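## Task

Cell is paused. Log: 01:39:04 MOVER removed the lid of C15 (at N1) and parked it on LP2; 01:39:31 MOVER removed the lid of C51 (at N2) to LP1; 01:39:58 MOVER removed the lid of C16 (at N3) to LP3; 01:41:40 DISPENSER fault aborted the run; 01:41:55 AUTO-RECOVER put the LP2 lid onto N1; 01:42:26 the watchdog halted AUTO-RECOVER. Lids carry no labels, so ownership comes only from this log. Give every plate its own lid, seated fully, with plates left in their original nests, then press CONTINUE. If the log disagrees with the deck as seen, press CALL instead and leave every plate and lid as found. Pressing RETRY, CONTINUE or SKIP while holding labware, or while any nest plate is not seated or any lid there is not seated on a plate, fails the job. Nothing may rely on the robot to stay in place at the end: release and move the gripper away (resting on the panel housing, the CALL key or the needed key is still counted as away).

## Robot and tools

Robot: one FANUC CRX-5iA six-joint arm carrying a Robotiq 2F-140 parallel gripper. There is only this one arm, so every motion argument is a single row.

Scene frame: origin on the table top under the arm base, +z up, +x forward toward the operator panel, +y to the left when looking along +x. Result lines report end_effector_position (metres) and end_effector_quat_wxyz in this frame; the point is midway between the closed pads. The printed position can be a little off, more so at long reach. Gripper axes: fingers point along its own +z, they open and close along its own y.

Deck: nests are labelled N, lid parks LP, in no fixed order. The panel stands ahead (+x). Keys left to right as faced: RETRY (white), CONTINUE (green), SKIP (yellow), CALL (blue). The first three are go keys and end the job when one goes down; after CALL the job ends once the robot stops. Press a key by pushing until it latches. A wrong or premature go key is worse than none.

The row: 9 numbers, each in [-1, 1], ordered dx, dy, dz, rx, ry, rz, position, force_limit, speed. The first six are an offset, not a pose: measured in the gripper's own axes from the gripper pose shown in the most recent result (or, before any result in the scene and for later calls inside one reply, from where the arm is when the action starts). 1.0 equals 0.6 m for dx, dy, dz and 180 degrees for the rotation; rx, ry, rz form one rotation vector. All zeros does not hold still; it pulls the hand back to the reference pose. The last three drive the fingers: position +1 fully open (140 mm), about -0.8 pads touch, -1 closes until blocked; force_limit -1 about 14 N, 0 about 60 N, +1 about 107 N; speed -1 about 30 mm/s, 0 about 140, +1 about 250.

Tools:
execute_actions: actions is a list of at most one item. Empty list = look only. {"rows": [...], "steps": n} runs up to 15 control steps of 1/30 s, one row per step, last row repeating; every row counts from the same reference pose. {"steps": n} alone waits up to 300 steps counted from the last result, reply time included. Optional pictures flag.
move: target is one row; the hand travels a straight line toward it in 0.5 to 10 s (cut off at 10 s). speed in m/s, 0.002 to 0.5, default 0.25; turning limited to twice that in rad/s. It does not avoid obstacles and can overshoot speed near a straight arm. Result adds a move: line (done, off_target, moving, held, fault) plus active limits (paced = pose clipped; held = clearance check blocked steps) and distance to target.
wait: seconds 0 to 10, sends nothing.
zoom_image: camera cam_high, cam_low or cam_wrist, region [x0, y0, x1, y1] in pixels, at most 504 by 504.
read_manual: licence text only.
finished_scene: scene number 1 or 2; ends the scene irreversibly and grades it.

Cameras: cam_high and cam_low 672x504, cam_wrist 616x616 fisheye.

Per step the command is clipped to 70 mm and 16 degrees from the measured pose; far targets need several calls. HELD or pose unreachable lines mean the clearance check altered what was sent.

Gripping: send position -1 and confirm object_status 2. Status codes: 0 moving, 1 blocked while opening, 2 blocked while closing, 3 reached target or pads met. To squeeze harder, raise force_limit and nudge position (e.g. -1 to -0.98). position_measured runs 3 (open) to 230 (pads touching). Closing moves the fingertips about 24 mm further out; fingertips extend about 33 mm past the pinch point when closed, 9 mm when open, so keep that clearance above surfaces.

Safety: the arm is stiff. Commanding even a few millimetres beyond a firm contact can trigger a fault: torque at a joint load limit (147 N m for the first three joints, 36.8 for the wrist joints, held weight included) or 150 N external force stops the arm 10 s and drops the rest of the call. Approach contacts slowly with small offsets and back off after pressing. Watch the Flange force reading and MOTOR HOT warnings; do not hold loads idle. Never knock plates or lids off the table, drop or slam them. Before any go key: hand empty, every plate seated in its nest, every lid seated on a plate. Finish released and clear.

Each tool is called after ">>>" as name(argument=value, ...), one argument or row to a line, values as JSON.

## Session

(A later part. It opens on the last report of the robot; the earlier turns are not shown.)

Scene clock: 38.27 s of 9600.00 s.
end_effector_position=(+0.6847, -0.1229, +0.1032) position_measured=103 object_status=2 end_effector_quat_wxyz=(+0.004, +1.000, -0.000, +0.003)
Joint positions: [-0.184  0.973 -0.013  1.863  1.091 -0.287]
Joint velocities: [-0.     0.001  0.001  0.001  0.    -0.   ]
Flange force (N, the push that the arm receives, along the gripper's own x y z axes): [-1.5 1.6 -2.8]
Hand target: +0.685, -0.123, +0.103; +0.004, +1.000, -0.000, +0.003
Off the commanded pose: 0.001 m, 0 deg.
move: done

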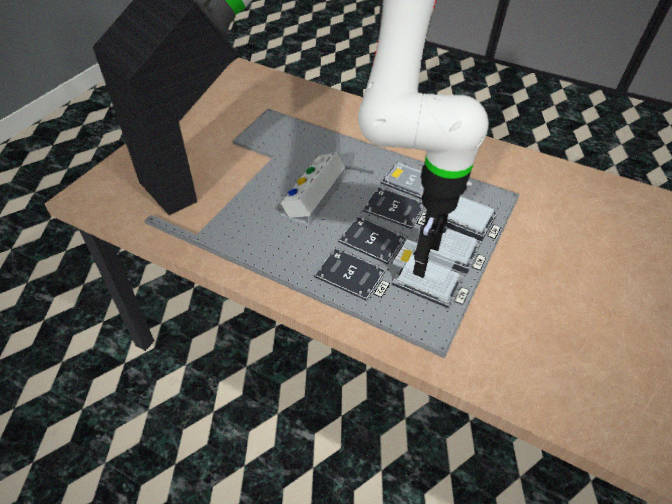

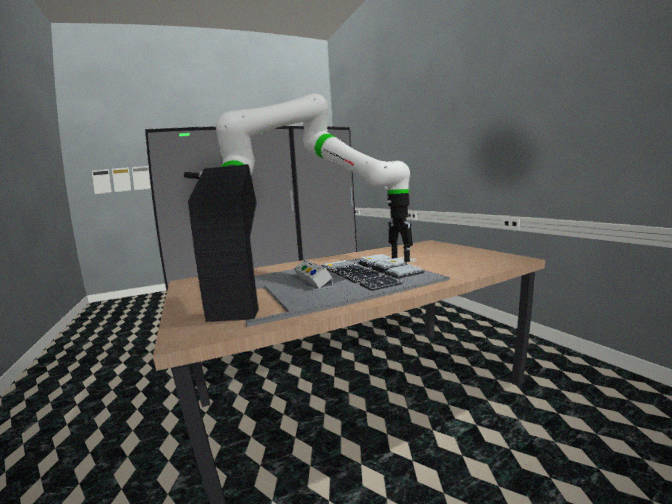

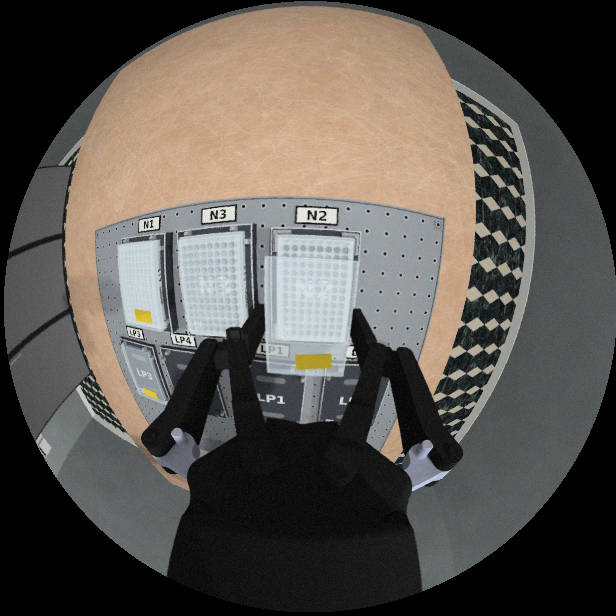

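>>> move(
  target=[0.027,0.006,0.035,0,0,0,0.08,-0.6,-1],
  speed=0.03,
)

>>> zoom_image(
  camera="cam_wrist",
  region=[230, 230, 390, 390],
)

>>> zoom_image(
  camera="cam_wrist",
  region=[140, 250, 250, 330],
)

>>> zoom_image(
  camera="cam_high",
  region=[385, 240, 475, 315],
)

Scene clock: 41.23 s of 9600.00 s.
end_effector_position=(+0.7011, -0.1265, +0.0823) position_measured=103 object_status=2 end_effector_quat_wxyz=(+0.004, +1.000, -0.000, +0.003)
Joint positions: [-0.156  1.023  0.063  1.854  1.083 -0.319]
Joint velocities: [-0.    -0.001  0.     0.    -0.     0.001]
Flange force (N, the push that the arm receives, along the gripper's own x y z axes): [-4.7 -0.6 -3.6]
Hand target: +0.701, -0.127, +0.082; +0.004, +1.000, -0.000, +0.003
Off the commanded pose: 0.000 m, 0 deg.
move: done

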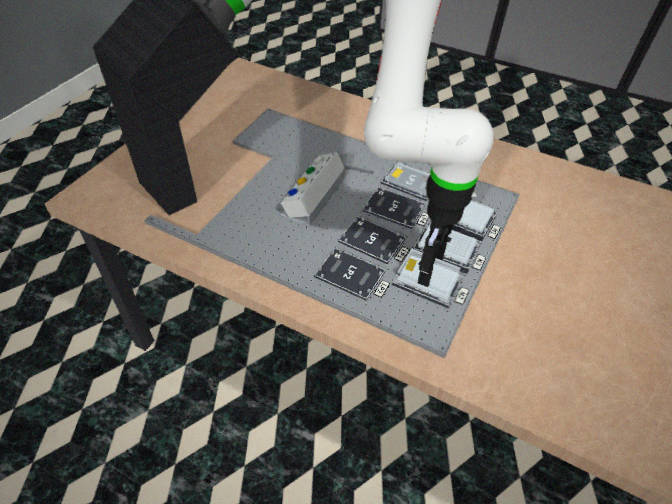

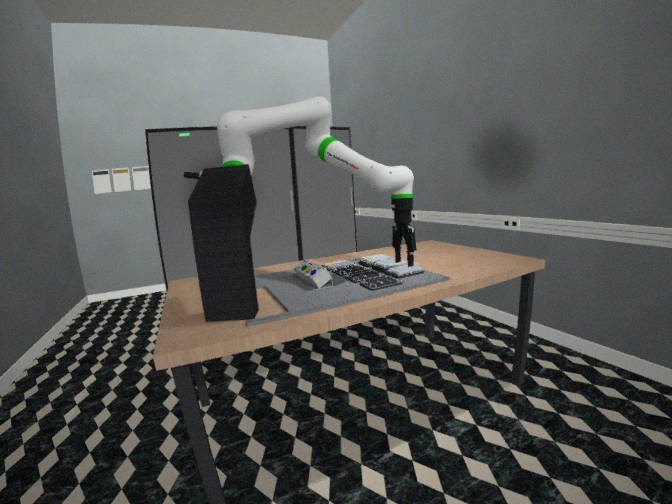

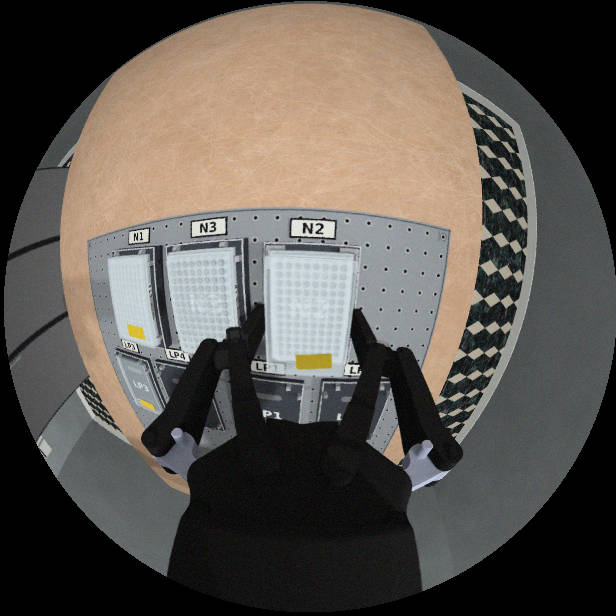

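Region (230, 230, 390, 390) of cam_wrist's 616x616 image, scaled by 3.150, with more detail than that image has.

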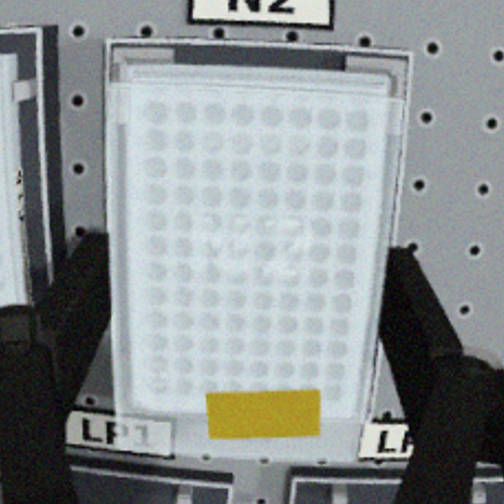

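Region (140, 250, 250, 330) of cam_wrist's 616x616 image, scaled by 4.582, with more detail than that image has; it fills the top 367 rows of this view, and the rest is white.

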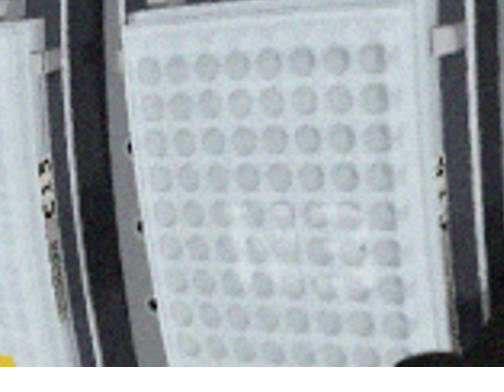

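Region (385, 240, 475, 315) of cam_high's 672x504 image, scaled by 5.600, with more detail than that image has.

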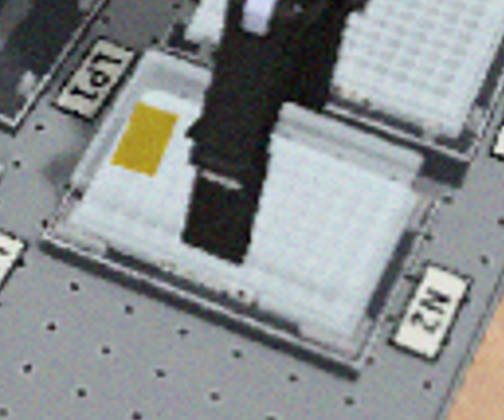

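>>> move(
  target=[0.005,0,0.013,0,0,-0.002,0.08,-0.6,-1],
  speed=0.015,
)

>>> zoom_image(
  camera="cam_wrist",
  region=[240, 240, 380, 390],
)

>>> zoom_image(
  camera="cam_high",
  region=[385, 240, 475, 315],
)

Scene clock: 43.80 s of 9600.00 s.
end_effector_position=(+0.7041, -0.1265, +0.0745) position_measured=103 object_status=2 end_effector_quat_wxyz=(+0.004, +1.000, +0.003, +0.003)
Joint positions: [-0.145  1.036  0.078  1.848  1.078 -0.319]
Joint velocities: [-0.    -0.     0.    -0.001  0.001  0.001]
Flange force (N, the push that the arm receives, along the gripper's own x y z axes): [-2.9 0.9 -3.6]
Hand target: +0.704, -0.127, +0.075; +0.004, +1.000, +0.003, +0.003
Off the commanded pose: 0.000 m, 0 deg.
move: done

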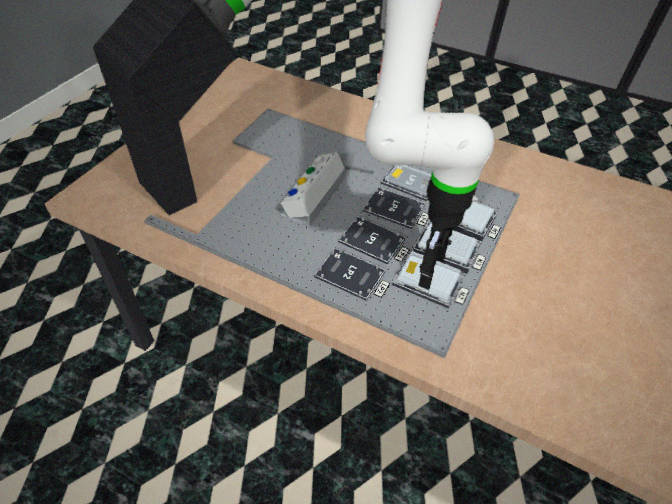

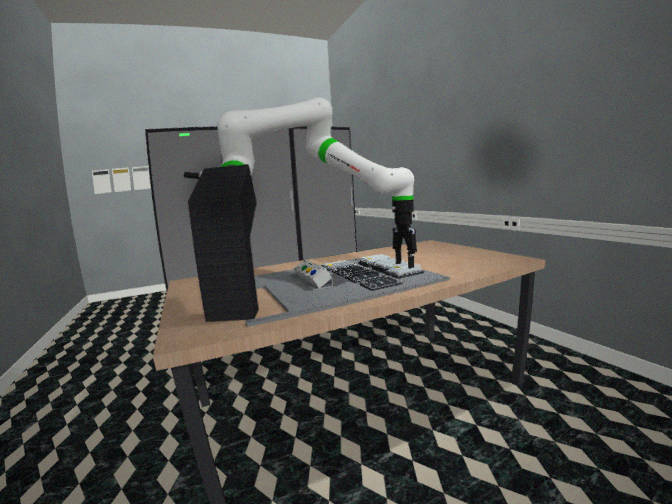

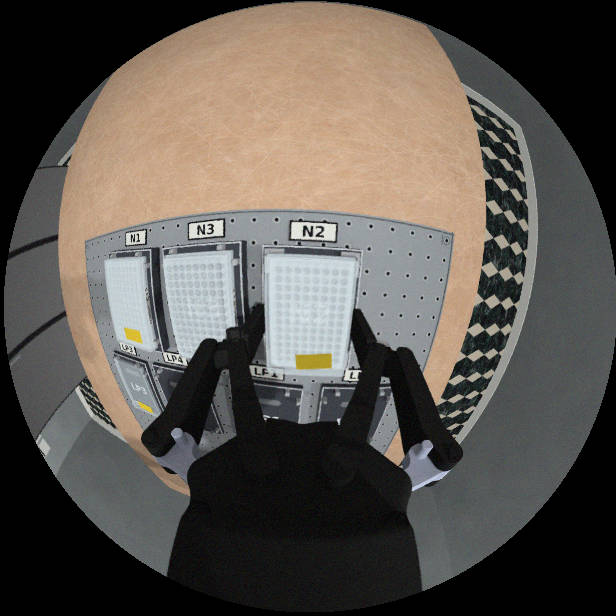

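Region (240, 240, 380, 390) of cam_wrist's 616x616 image, scaled by 3.360, with more detail than that image has; it fills the left 470 columns of this view, and the rest is white.

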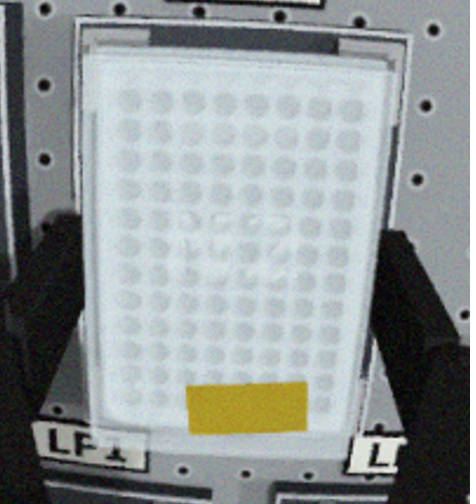

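Region (385, 240, 475, 315) of cam_high's 672x504 image, scaled by 5.600, with more detail than that image has.

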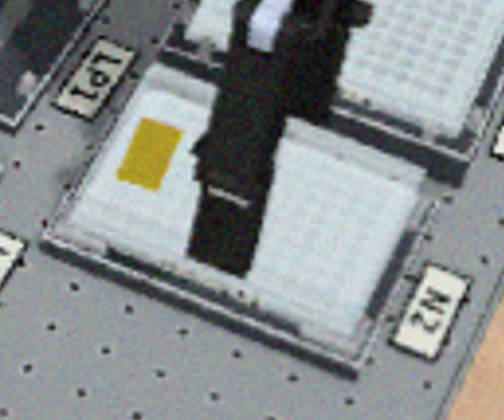

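>>> move(
  target=[0,0.0008,0.009,0,0,0,0.08,-0.6,-1],
  speed=0.008,
)

>>> zoom_image(
  camera="cam_wrist",
  region=[240, 240, 380, 390],
)

Scene clock: 46.70 s of 9600.00 s.
end_effector_position=(+0.7042, -0.1270, +0.0691) position_measured=103 object_status=2 end_effector_quat_wxyz=(+0.004, +1.000, +0.003, +0.003)
Joint positions: [-0.137  1.043  0.082  1.841  1.073 -0.317]
Joint velocities: [-0.    -0.001 -0.    -0.    -0.001  0.002]
Flange force (N, the push that the arm receives, along the gripper's own x y z axes): [-5.4 -0.6 -4.1]
Hand target: +0.704, -0.127, +0.069; +0.004, +1.000, +0.003, +0.003
Off the commanded pose: 0.000 m, 0 deg.
move: done

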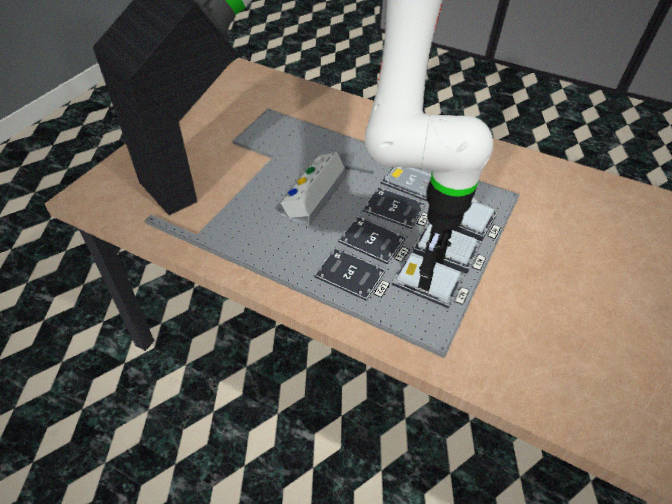

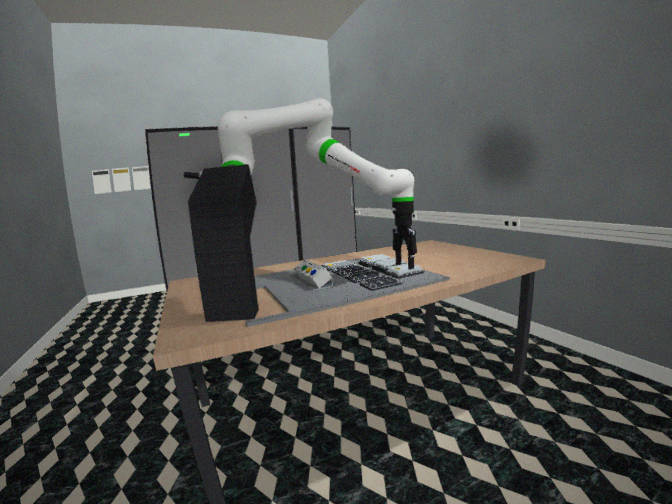

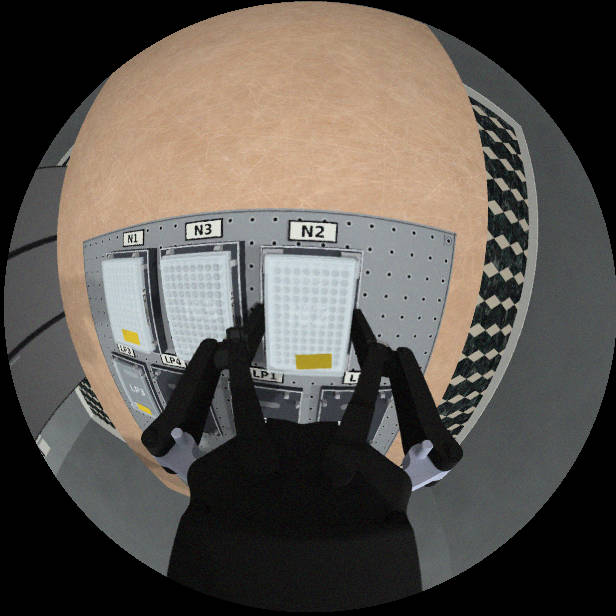

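Region (240, 240, 380, 390) of cam_wrist's 616x616 image, scaled by 3.360, with more detail than that image has; it fills the left 470 columns of this view, and the rest is white.

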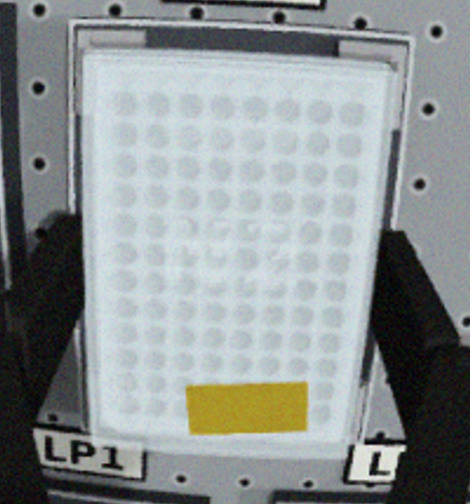

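>>> move(
  target=[0,-0.0008,0.005,0,0,0,0.08,-0.6,-1],
  speed=0.006,
)

>>> move(
  target=[0,0,0.004,0,0,0,0.08,-0.6,-1],
  speed=0.006,
)

>>> zoom_image(
  camera="cam_wrist",
  region=[240, 240, 380, 390],
)

>>> zoom_image(
  camera="cam_high",
  region=[385, 240, 475, 315],
)

Scene clock: 49.30 s of 9600.00 s.
end_effector_position=(+0.7042, -0.1266, +0.0661) position_measured=103 object_status=2 end_effector_quat_wxyz=(+0.004, +1.000, +0.003, +0.003)
Joint positions: [-0.133  1.045  0.084  1.837  1.07  -0.316]
Joint velocities: [-0.001 -0.    -0.     0.001 -0.     0.001]
Flange force (N, the push that the arm receives, along the gripper's own x y z axes): [-0.6 3.5 -3.8]
Hand target: +0.704, -0.127, +0.066; +0.004, +1.000, +0.003, +0.003
Off the commanded pose: 0.000 m, 0 deg.
move: done

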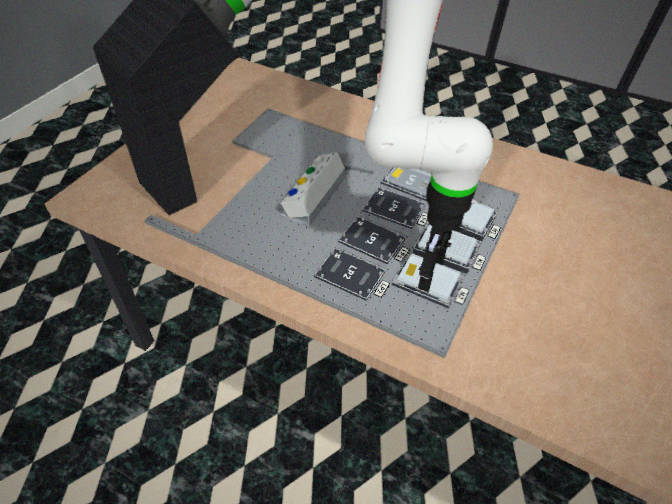

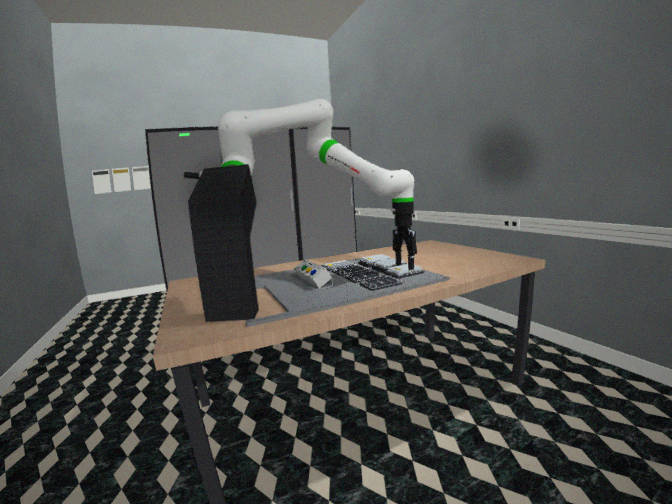

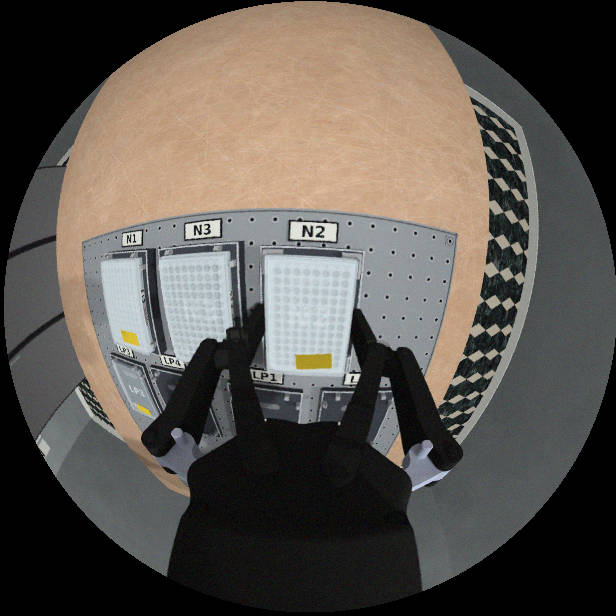

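Scene clock: 50.00 s of 9600.00 s.
end_effector_position=(+0.7043, -0.1266, +0.0638) position_measured=103 object_status=2 end_effector_quat_wxyz=(+0.004, +1.000, +0.003, +0.004)
Joint positions: [-0.129  1.048  0.085  1.834  1.068 -0.316]
Joint velocities: [ 0.001 -0.001  0.     0.001 -0.001 -0.002]
Flange force (N, the push that the arm receives, along the gripper's own x y z axes): [-13.1 -3.1 -47.9]
Hand target: +0.704, -0.127, +0.064; +0.004, +1.000, +0.003, +0.003
Off the commanded pose: 0.000 m, 0 deg.
move: done

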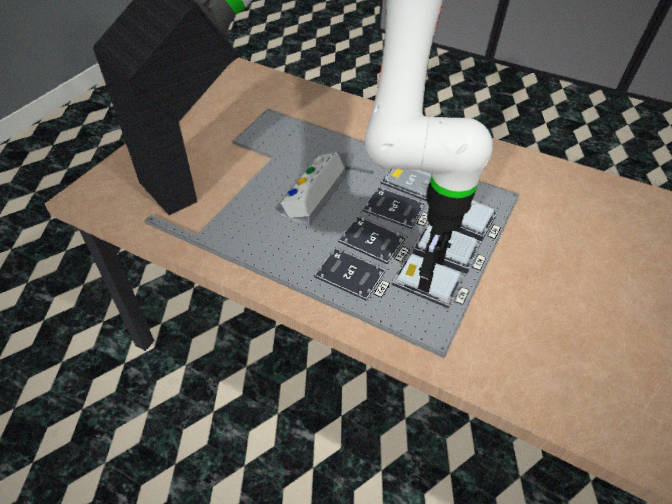

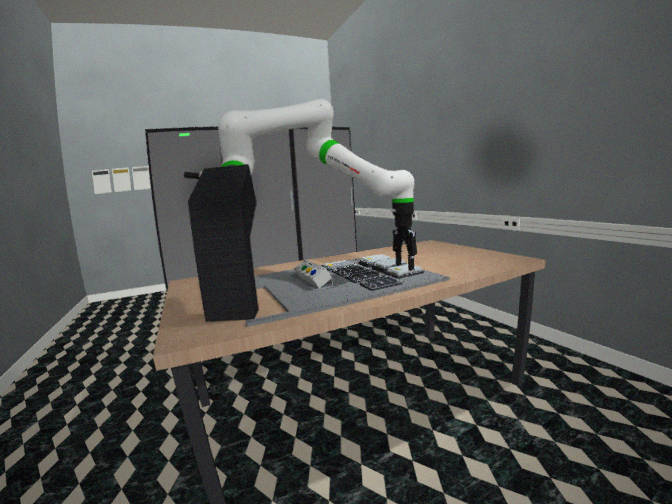

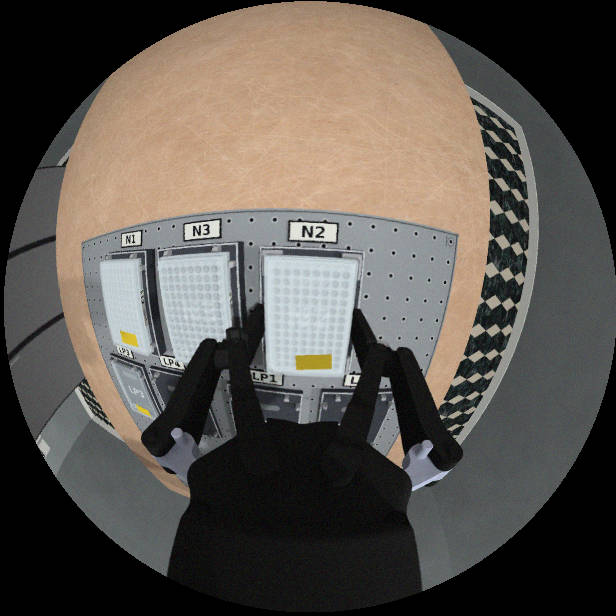

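Region (240, 240, 380, 390) of cam_wrist's 616x616 image, scaled by 3.360, with more detail than that image has; it fills the left 470 columns of this view, and the rest is white.

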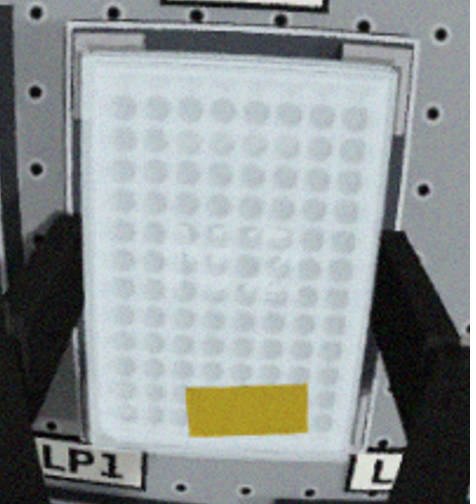

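Region (385, 240, 475, 315) of cam_high's 672x504 image, scaled by 5.600, with more detail than that image has.

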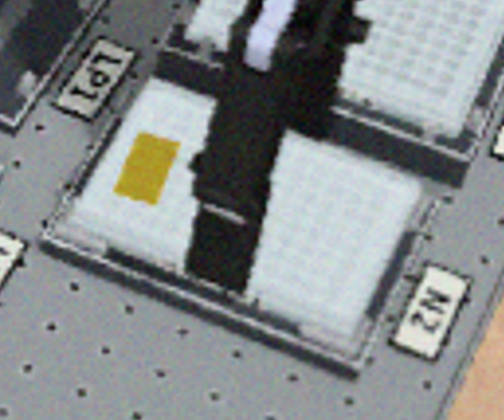

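Seated. On to LP3 (y≈0.19).

>>> move(
  target=[0,0,0,0,0,0,0.32,-0.6,-1],
)

>>> move(
  target=[0,0,-0.08,0,0,0,0.32,-0.6,-1],
  speed=0.08,
)

>>> move(
  target=[-0.3,-0.53,0.02,0,0,0,0.4,-0.6,-1],
)

>>> move(
  target=[0,0,0.045,0,0,0,0.4,-0.6,-1],
  speed=0.05,
)

>>> zoom_image(
  camera="cam_wrist",
  region=[210, 220, 410, 400],
)

Scene clock: 52.90 s of 9600.00 s.
end_effector_position=(+0.7043, -0.1266, +0.0638) position_measured=89 object_status=3 end_effector_quat_wxyz=(+0.004, +1.000, +0.003, +0.004)
Joint positions: [-0.129  1.048  0.085  1.834  1.068 -0.316]
Joint velocities: [-0.    -0.001  0.     0.    -0.001  0.001]
Flange force (N, the push that the arm receives, along the gripper's own x y z axes): [-2.2 0.6 -4.4]
Hand target: +0.704, -0.127, +0.064; +0.004, +1.000, +0.003, +0.004
Off the commanded pose: 0.000 m, 0 deg.
move: done

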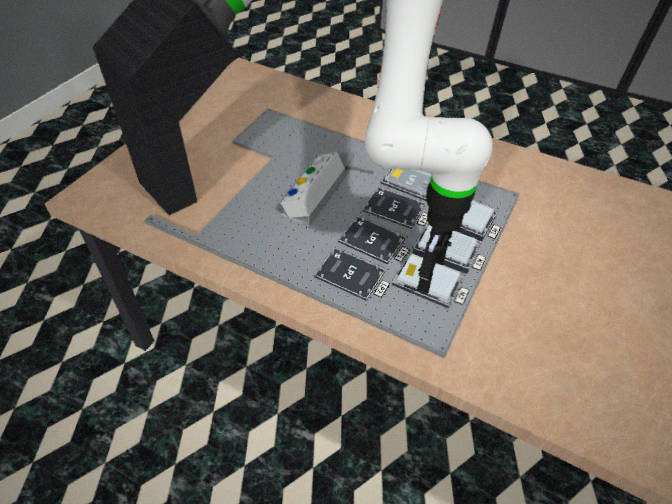

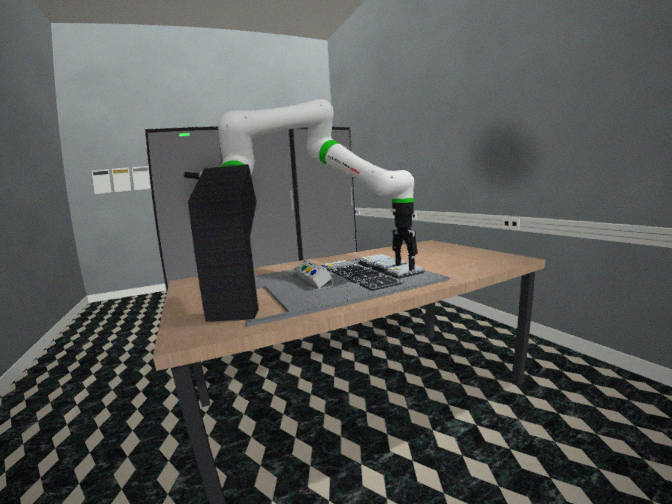

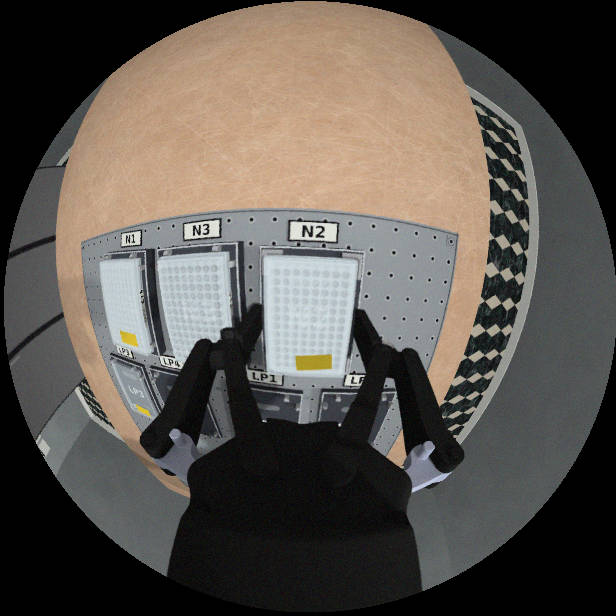

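Scene clock: 53.80 s of 9600.00 s.
end_effector_position=(+0.7040, -0.1264, +0.1118) position_measured=89 object_status=3 end_effector_quat_wxyz=(+0.004, +1.000, +0.003, +0.004)
Joint positions: [-0.199  0.998  0.061  1.897  1.114 -0.33 ]
Joint velocities: [-0.    -0.001 -0.     0.002 -0.001 -0.001]
Flange force (N, the push that the arm receives, along the gripper's own x y z axes): [-1.4 1.4 -3.2]
Hand target: +0.704, -0.126, +0.112; +0.004, +1.000, +0.003, +0.004
Off the commanded pose: 0.000 m, 0 deg.
move: done

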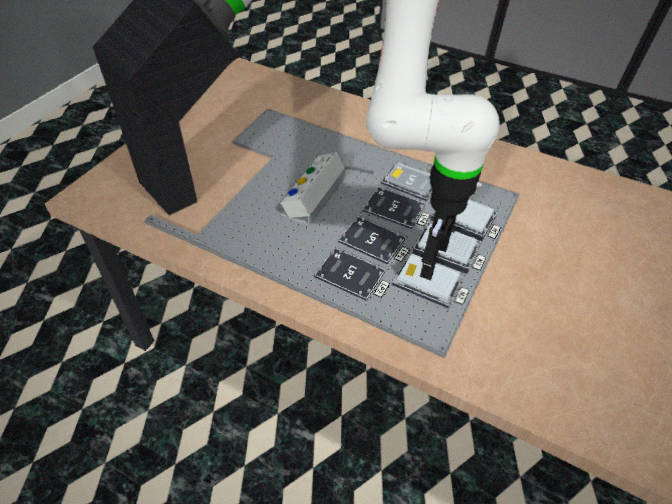

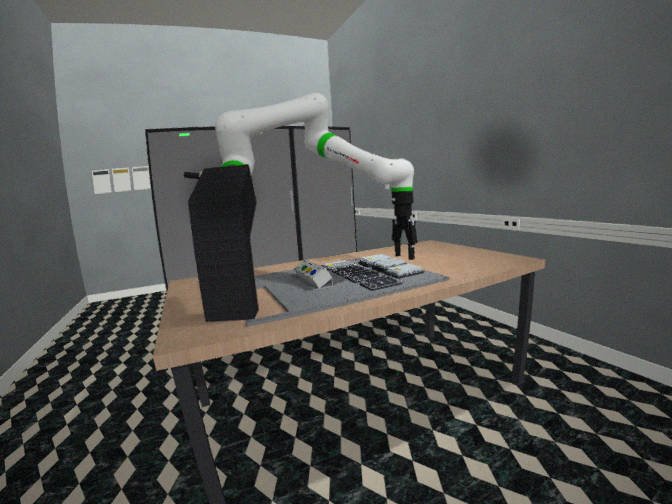

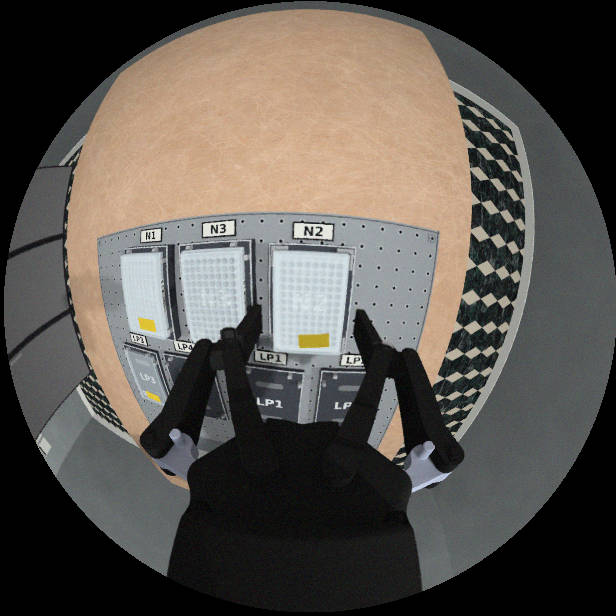

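Scene clock: 55.70 s of 9600.00 s.
end_effector_position=(+0.5213, +0.1901, +0.0970) position_measured=78 object_status=3 end_effector_quat_wxyz=(+0.004, +1.000, +0.003, +0.004)
Joint positions: [ 0.197  0.221 -0.706  1.612  0.885 -0.393]
Joint velocities: [ 0.001 -0.001 -0.     0.002  0.001 -0.   ]
Flange force (N, the push that the arm receives, along the gripper's own x y z axes): [-1.8 1.7 -3.7]
Hand target: +0.521, +0.190, +0.097; +0.004, +1.000, +0.003, +0.004
Off the commanded pose: 0.002 m, 0 deg.
move: done

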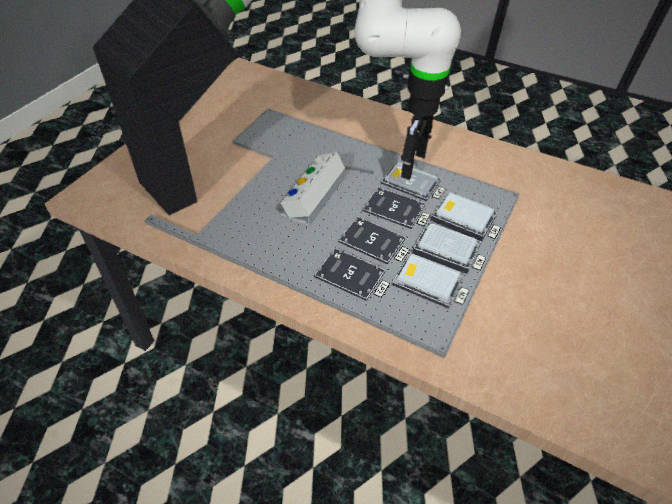

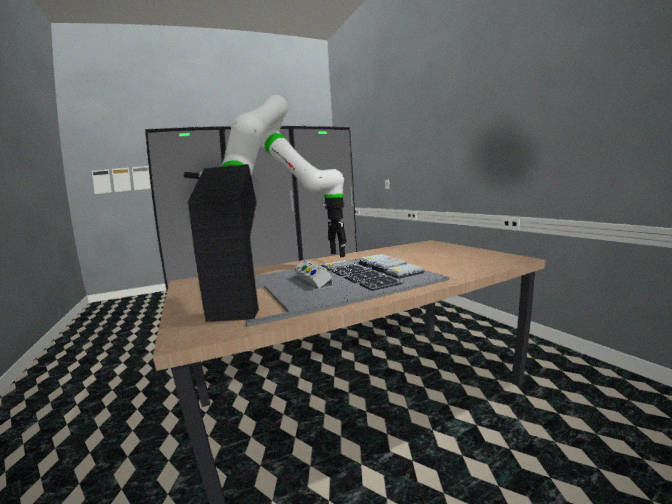

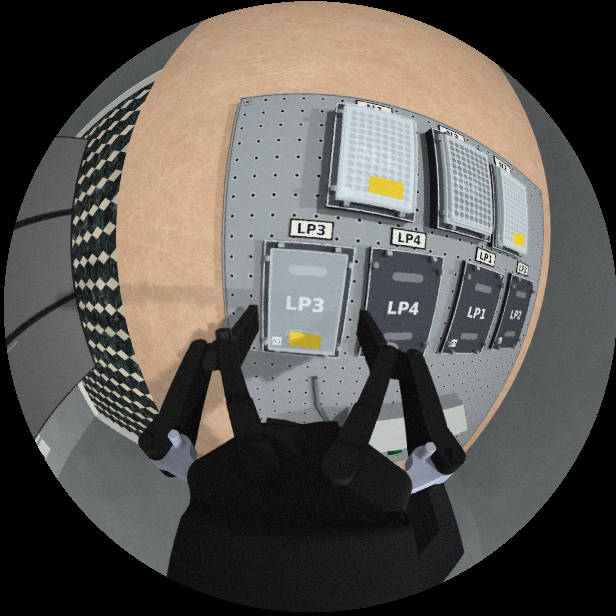

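Scene clock: 56.53 s of 9600.00 s.
end_effector_position=(+0.5215, +0.1900, +0.0700) position_measured=78 object_status=3 end_effector_quat_wxyz=(+0.004, +1.000, +0.003, +0.004)
Joint positions: [ 0.264  0.265 -0.689  1.535  0.846 -0.357]
Joint velocities: [ 0.     0.    -0.    -0.    -0.001  0.   ]
Flange force (N, the push that the arm receives, along the gripper's own x y z axes): [-2.0 1.3 -3.1]
Hand target: +0.521, +0.190, +0.070; +0.004, +1.000, +0.003, +0.004
Off the commanded pose: 0.000 m, 0 deg.
move: done

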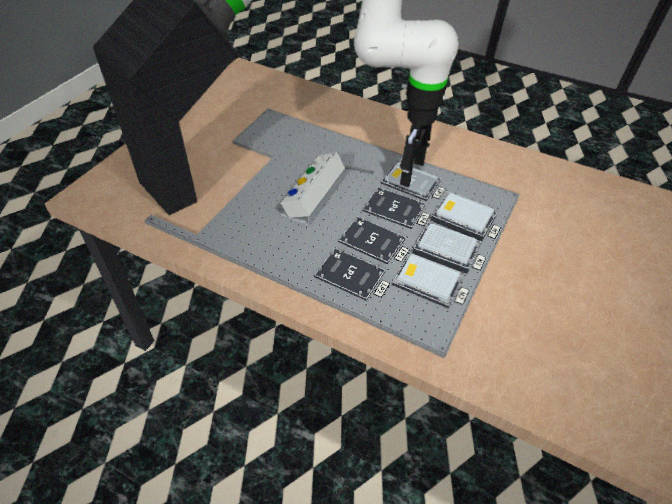

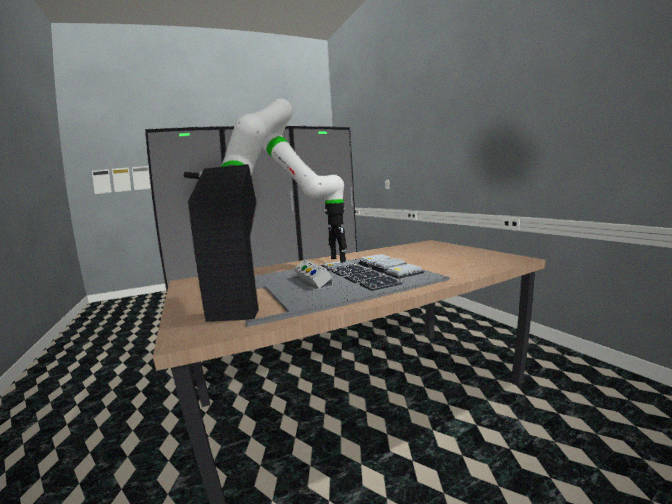

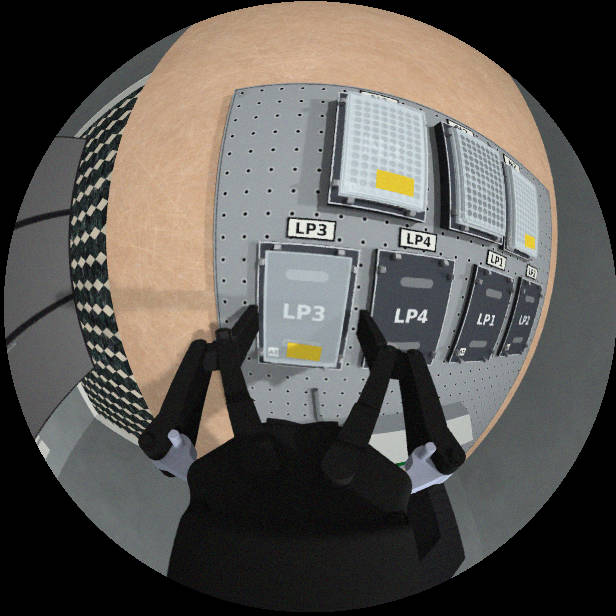

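Region (210, 220, 410, 400) of cam_wrist's 616x616 image, scaled by 2.520, with more detail than that image has; it fills the top 454 rows of this view, and the rest is white.

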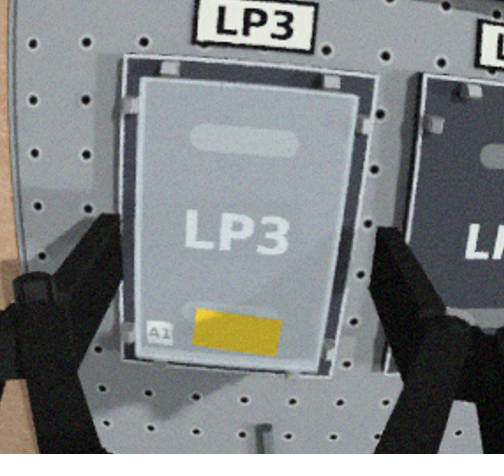

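>>> move(
  target=[0,-0.006,0.024,0,0,0.01,0.4,-0.6,-1],
  speed=0.02,
)

>>> zoom_image(
  camera="cam_wrist",
  region=[240, 240, 380, 390],
)

Scene clock: 58.47 s of 9600.00 s.
end_effector_position=(+0.5215, +0.1935, +0.0556) position_measured=78 object_status=3 end_effector_quat_wxyz=(+0.004, +1.000, -0.013, +0.004)
Joint positions: [ 0.302  0.284 -0.676  1.496  0.824 -0.378]
Joint velocities: [ 0.001  0.     0.    -0.001 -0.001  0.   ]
Flange force (N, the push that the arm receives, along the gripper's own x y z axes): [-1.8 2.5 -4.7]
Hand target: +0.522, +0.194, +0.056; +0.004, +1.000, -0.013, +0.004
Off the commanded pose: 0.000 m, 0 deg.
move: done

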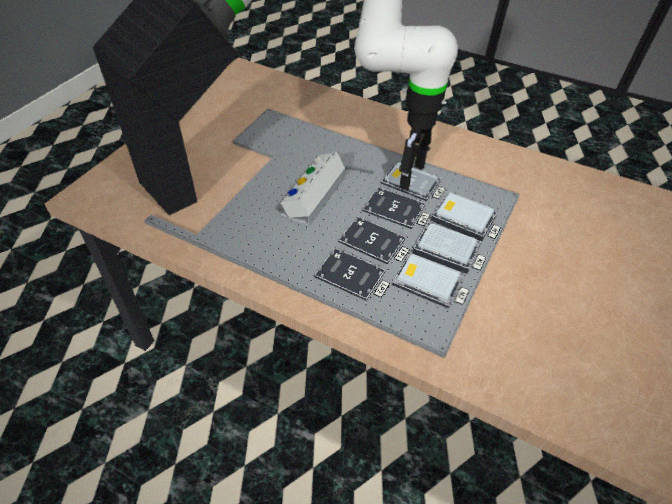

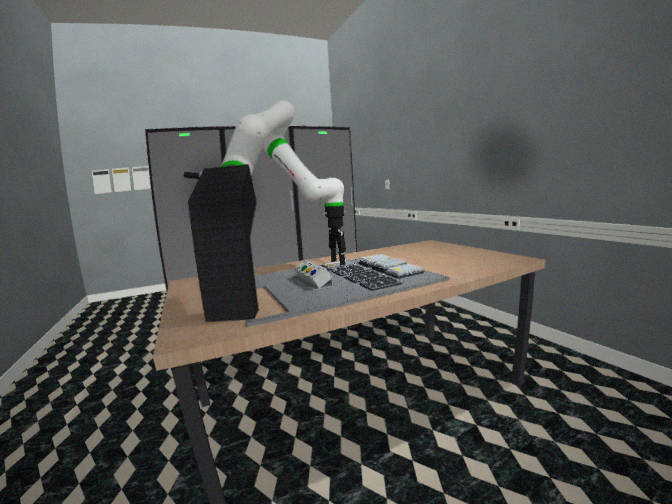

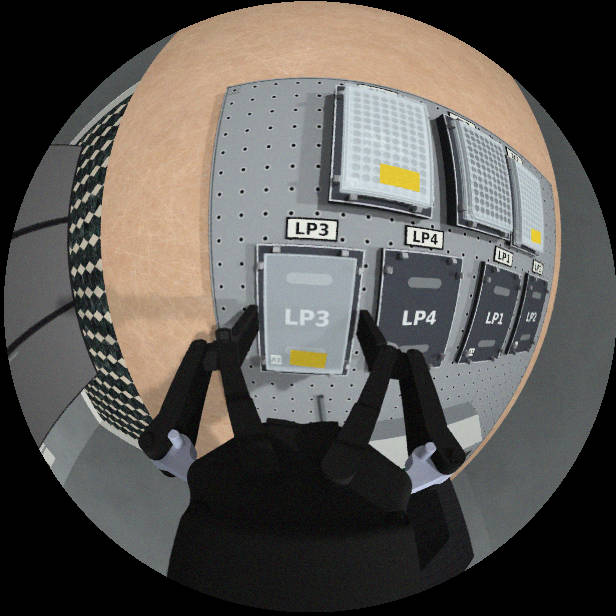

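Region (240, 240, 380, 390) of cam_wrist's 616x616 image, scaled by 3.360, with more detail than that image has; it fills the left 470 columns of this view, and the rest is white.

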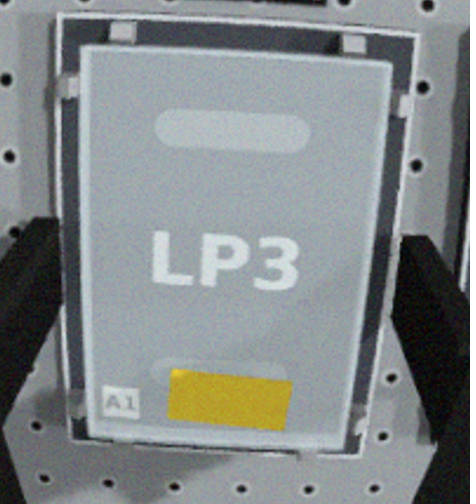

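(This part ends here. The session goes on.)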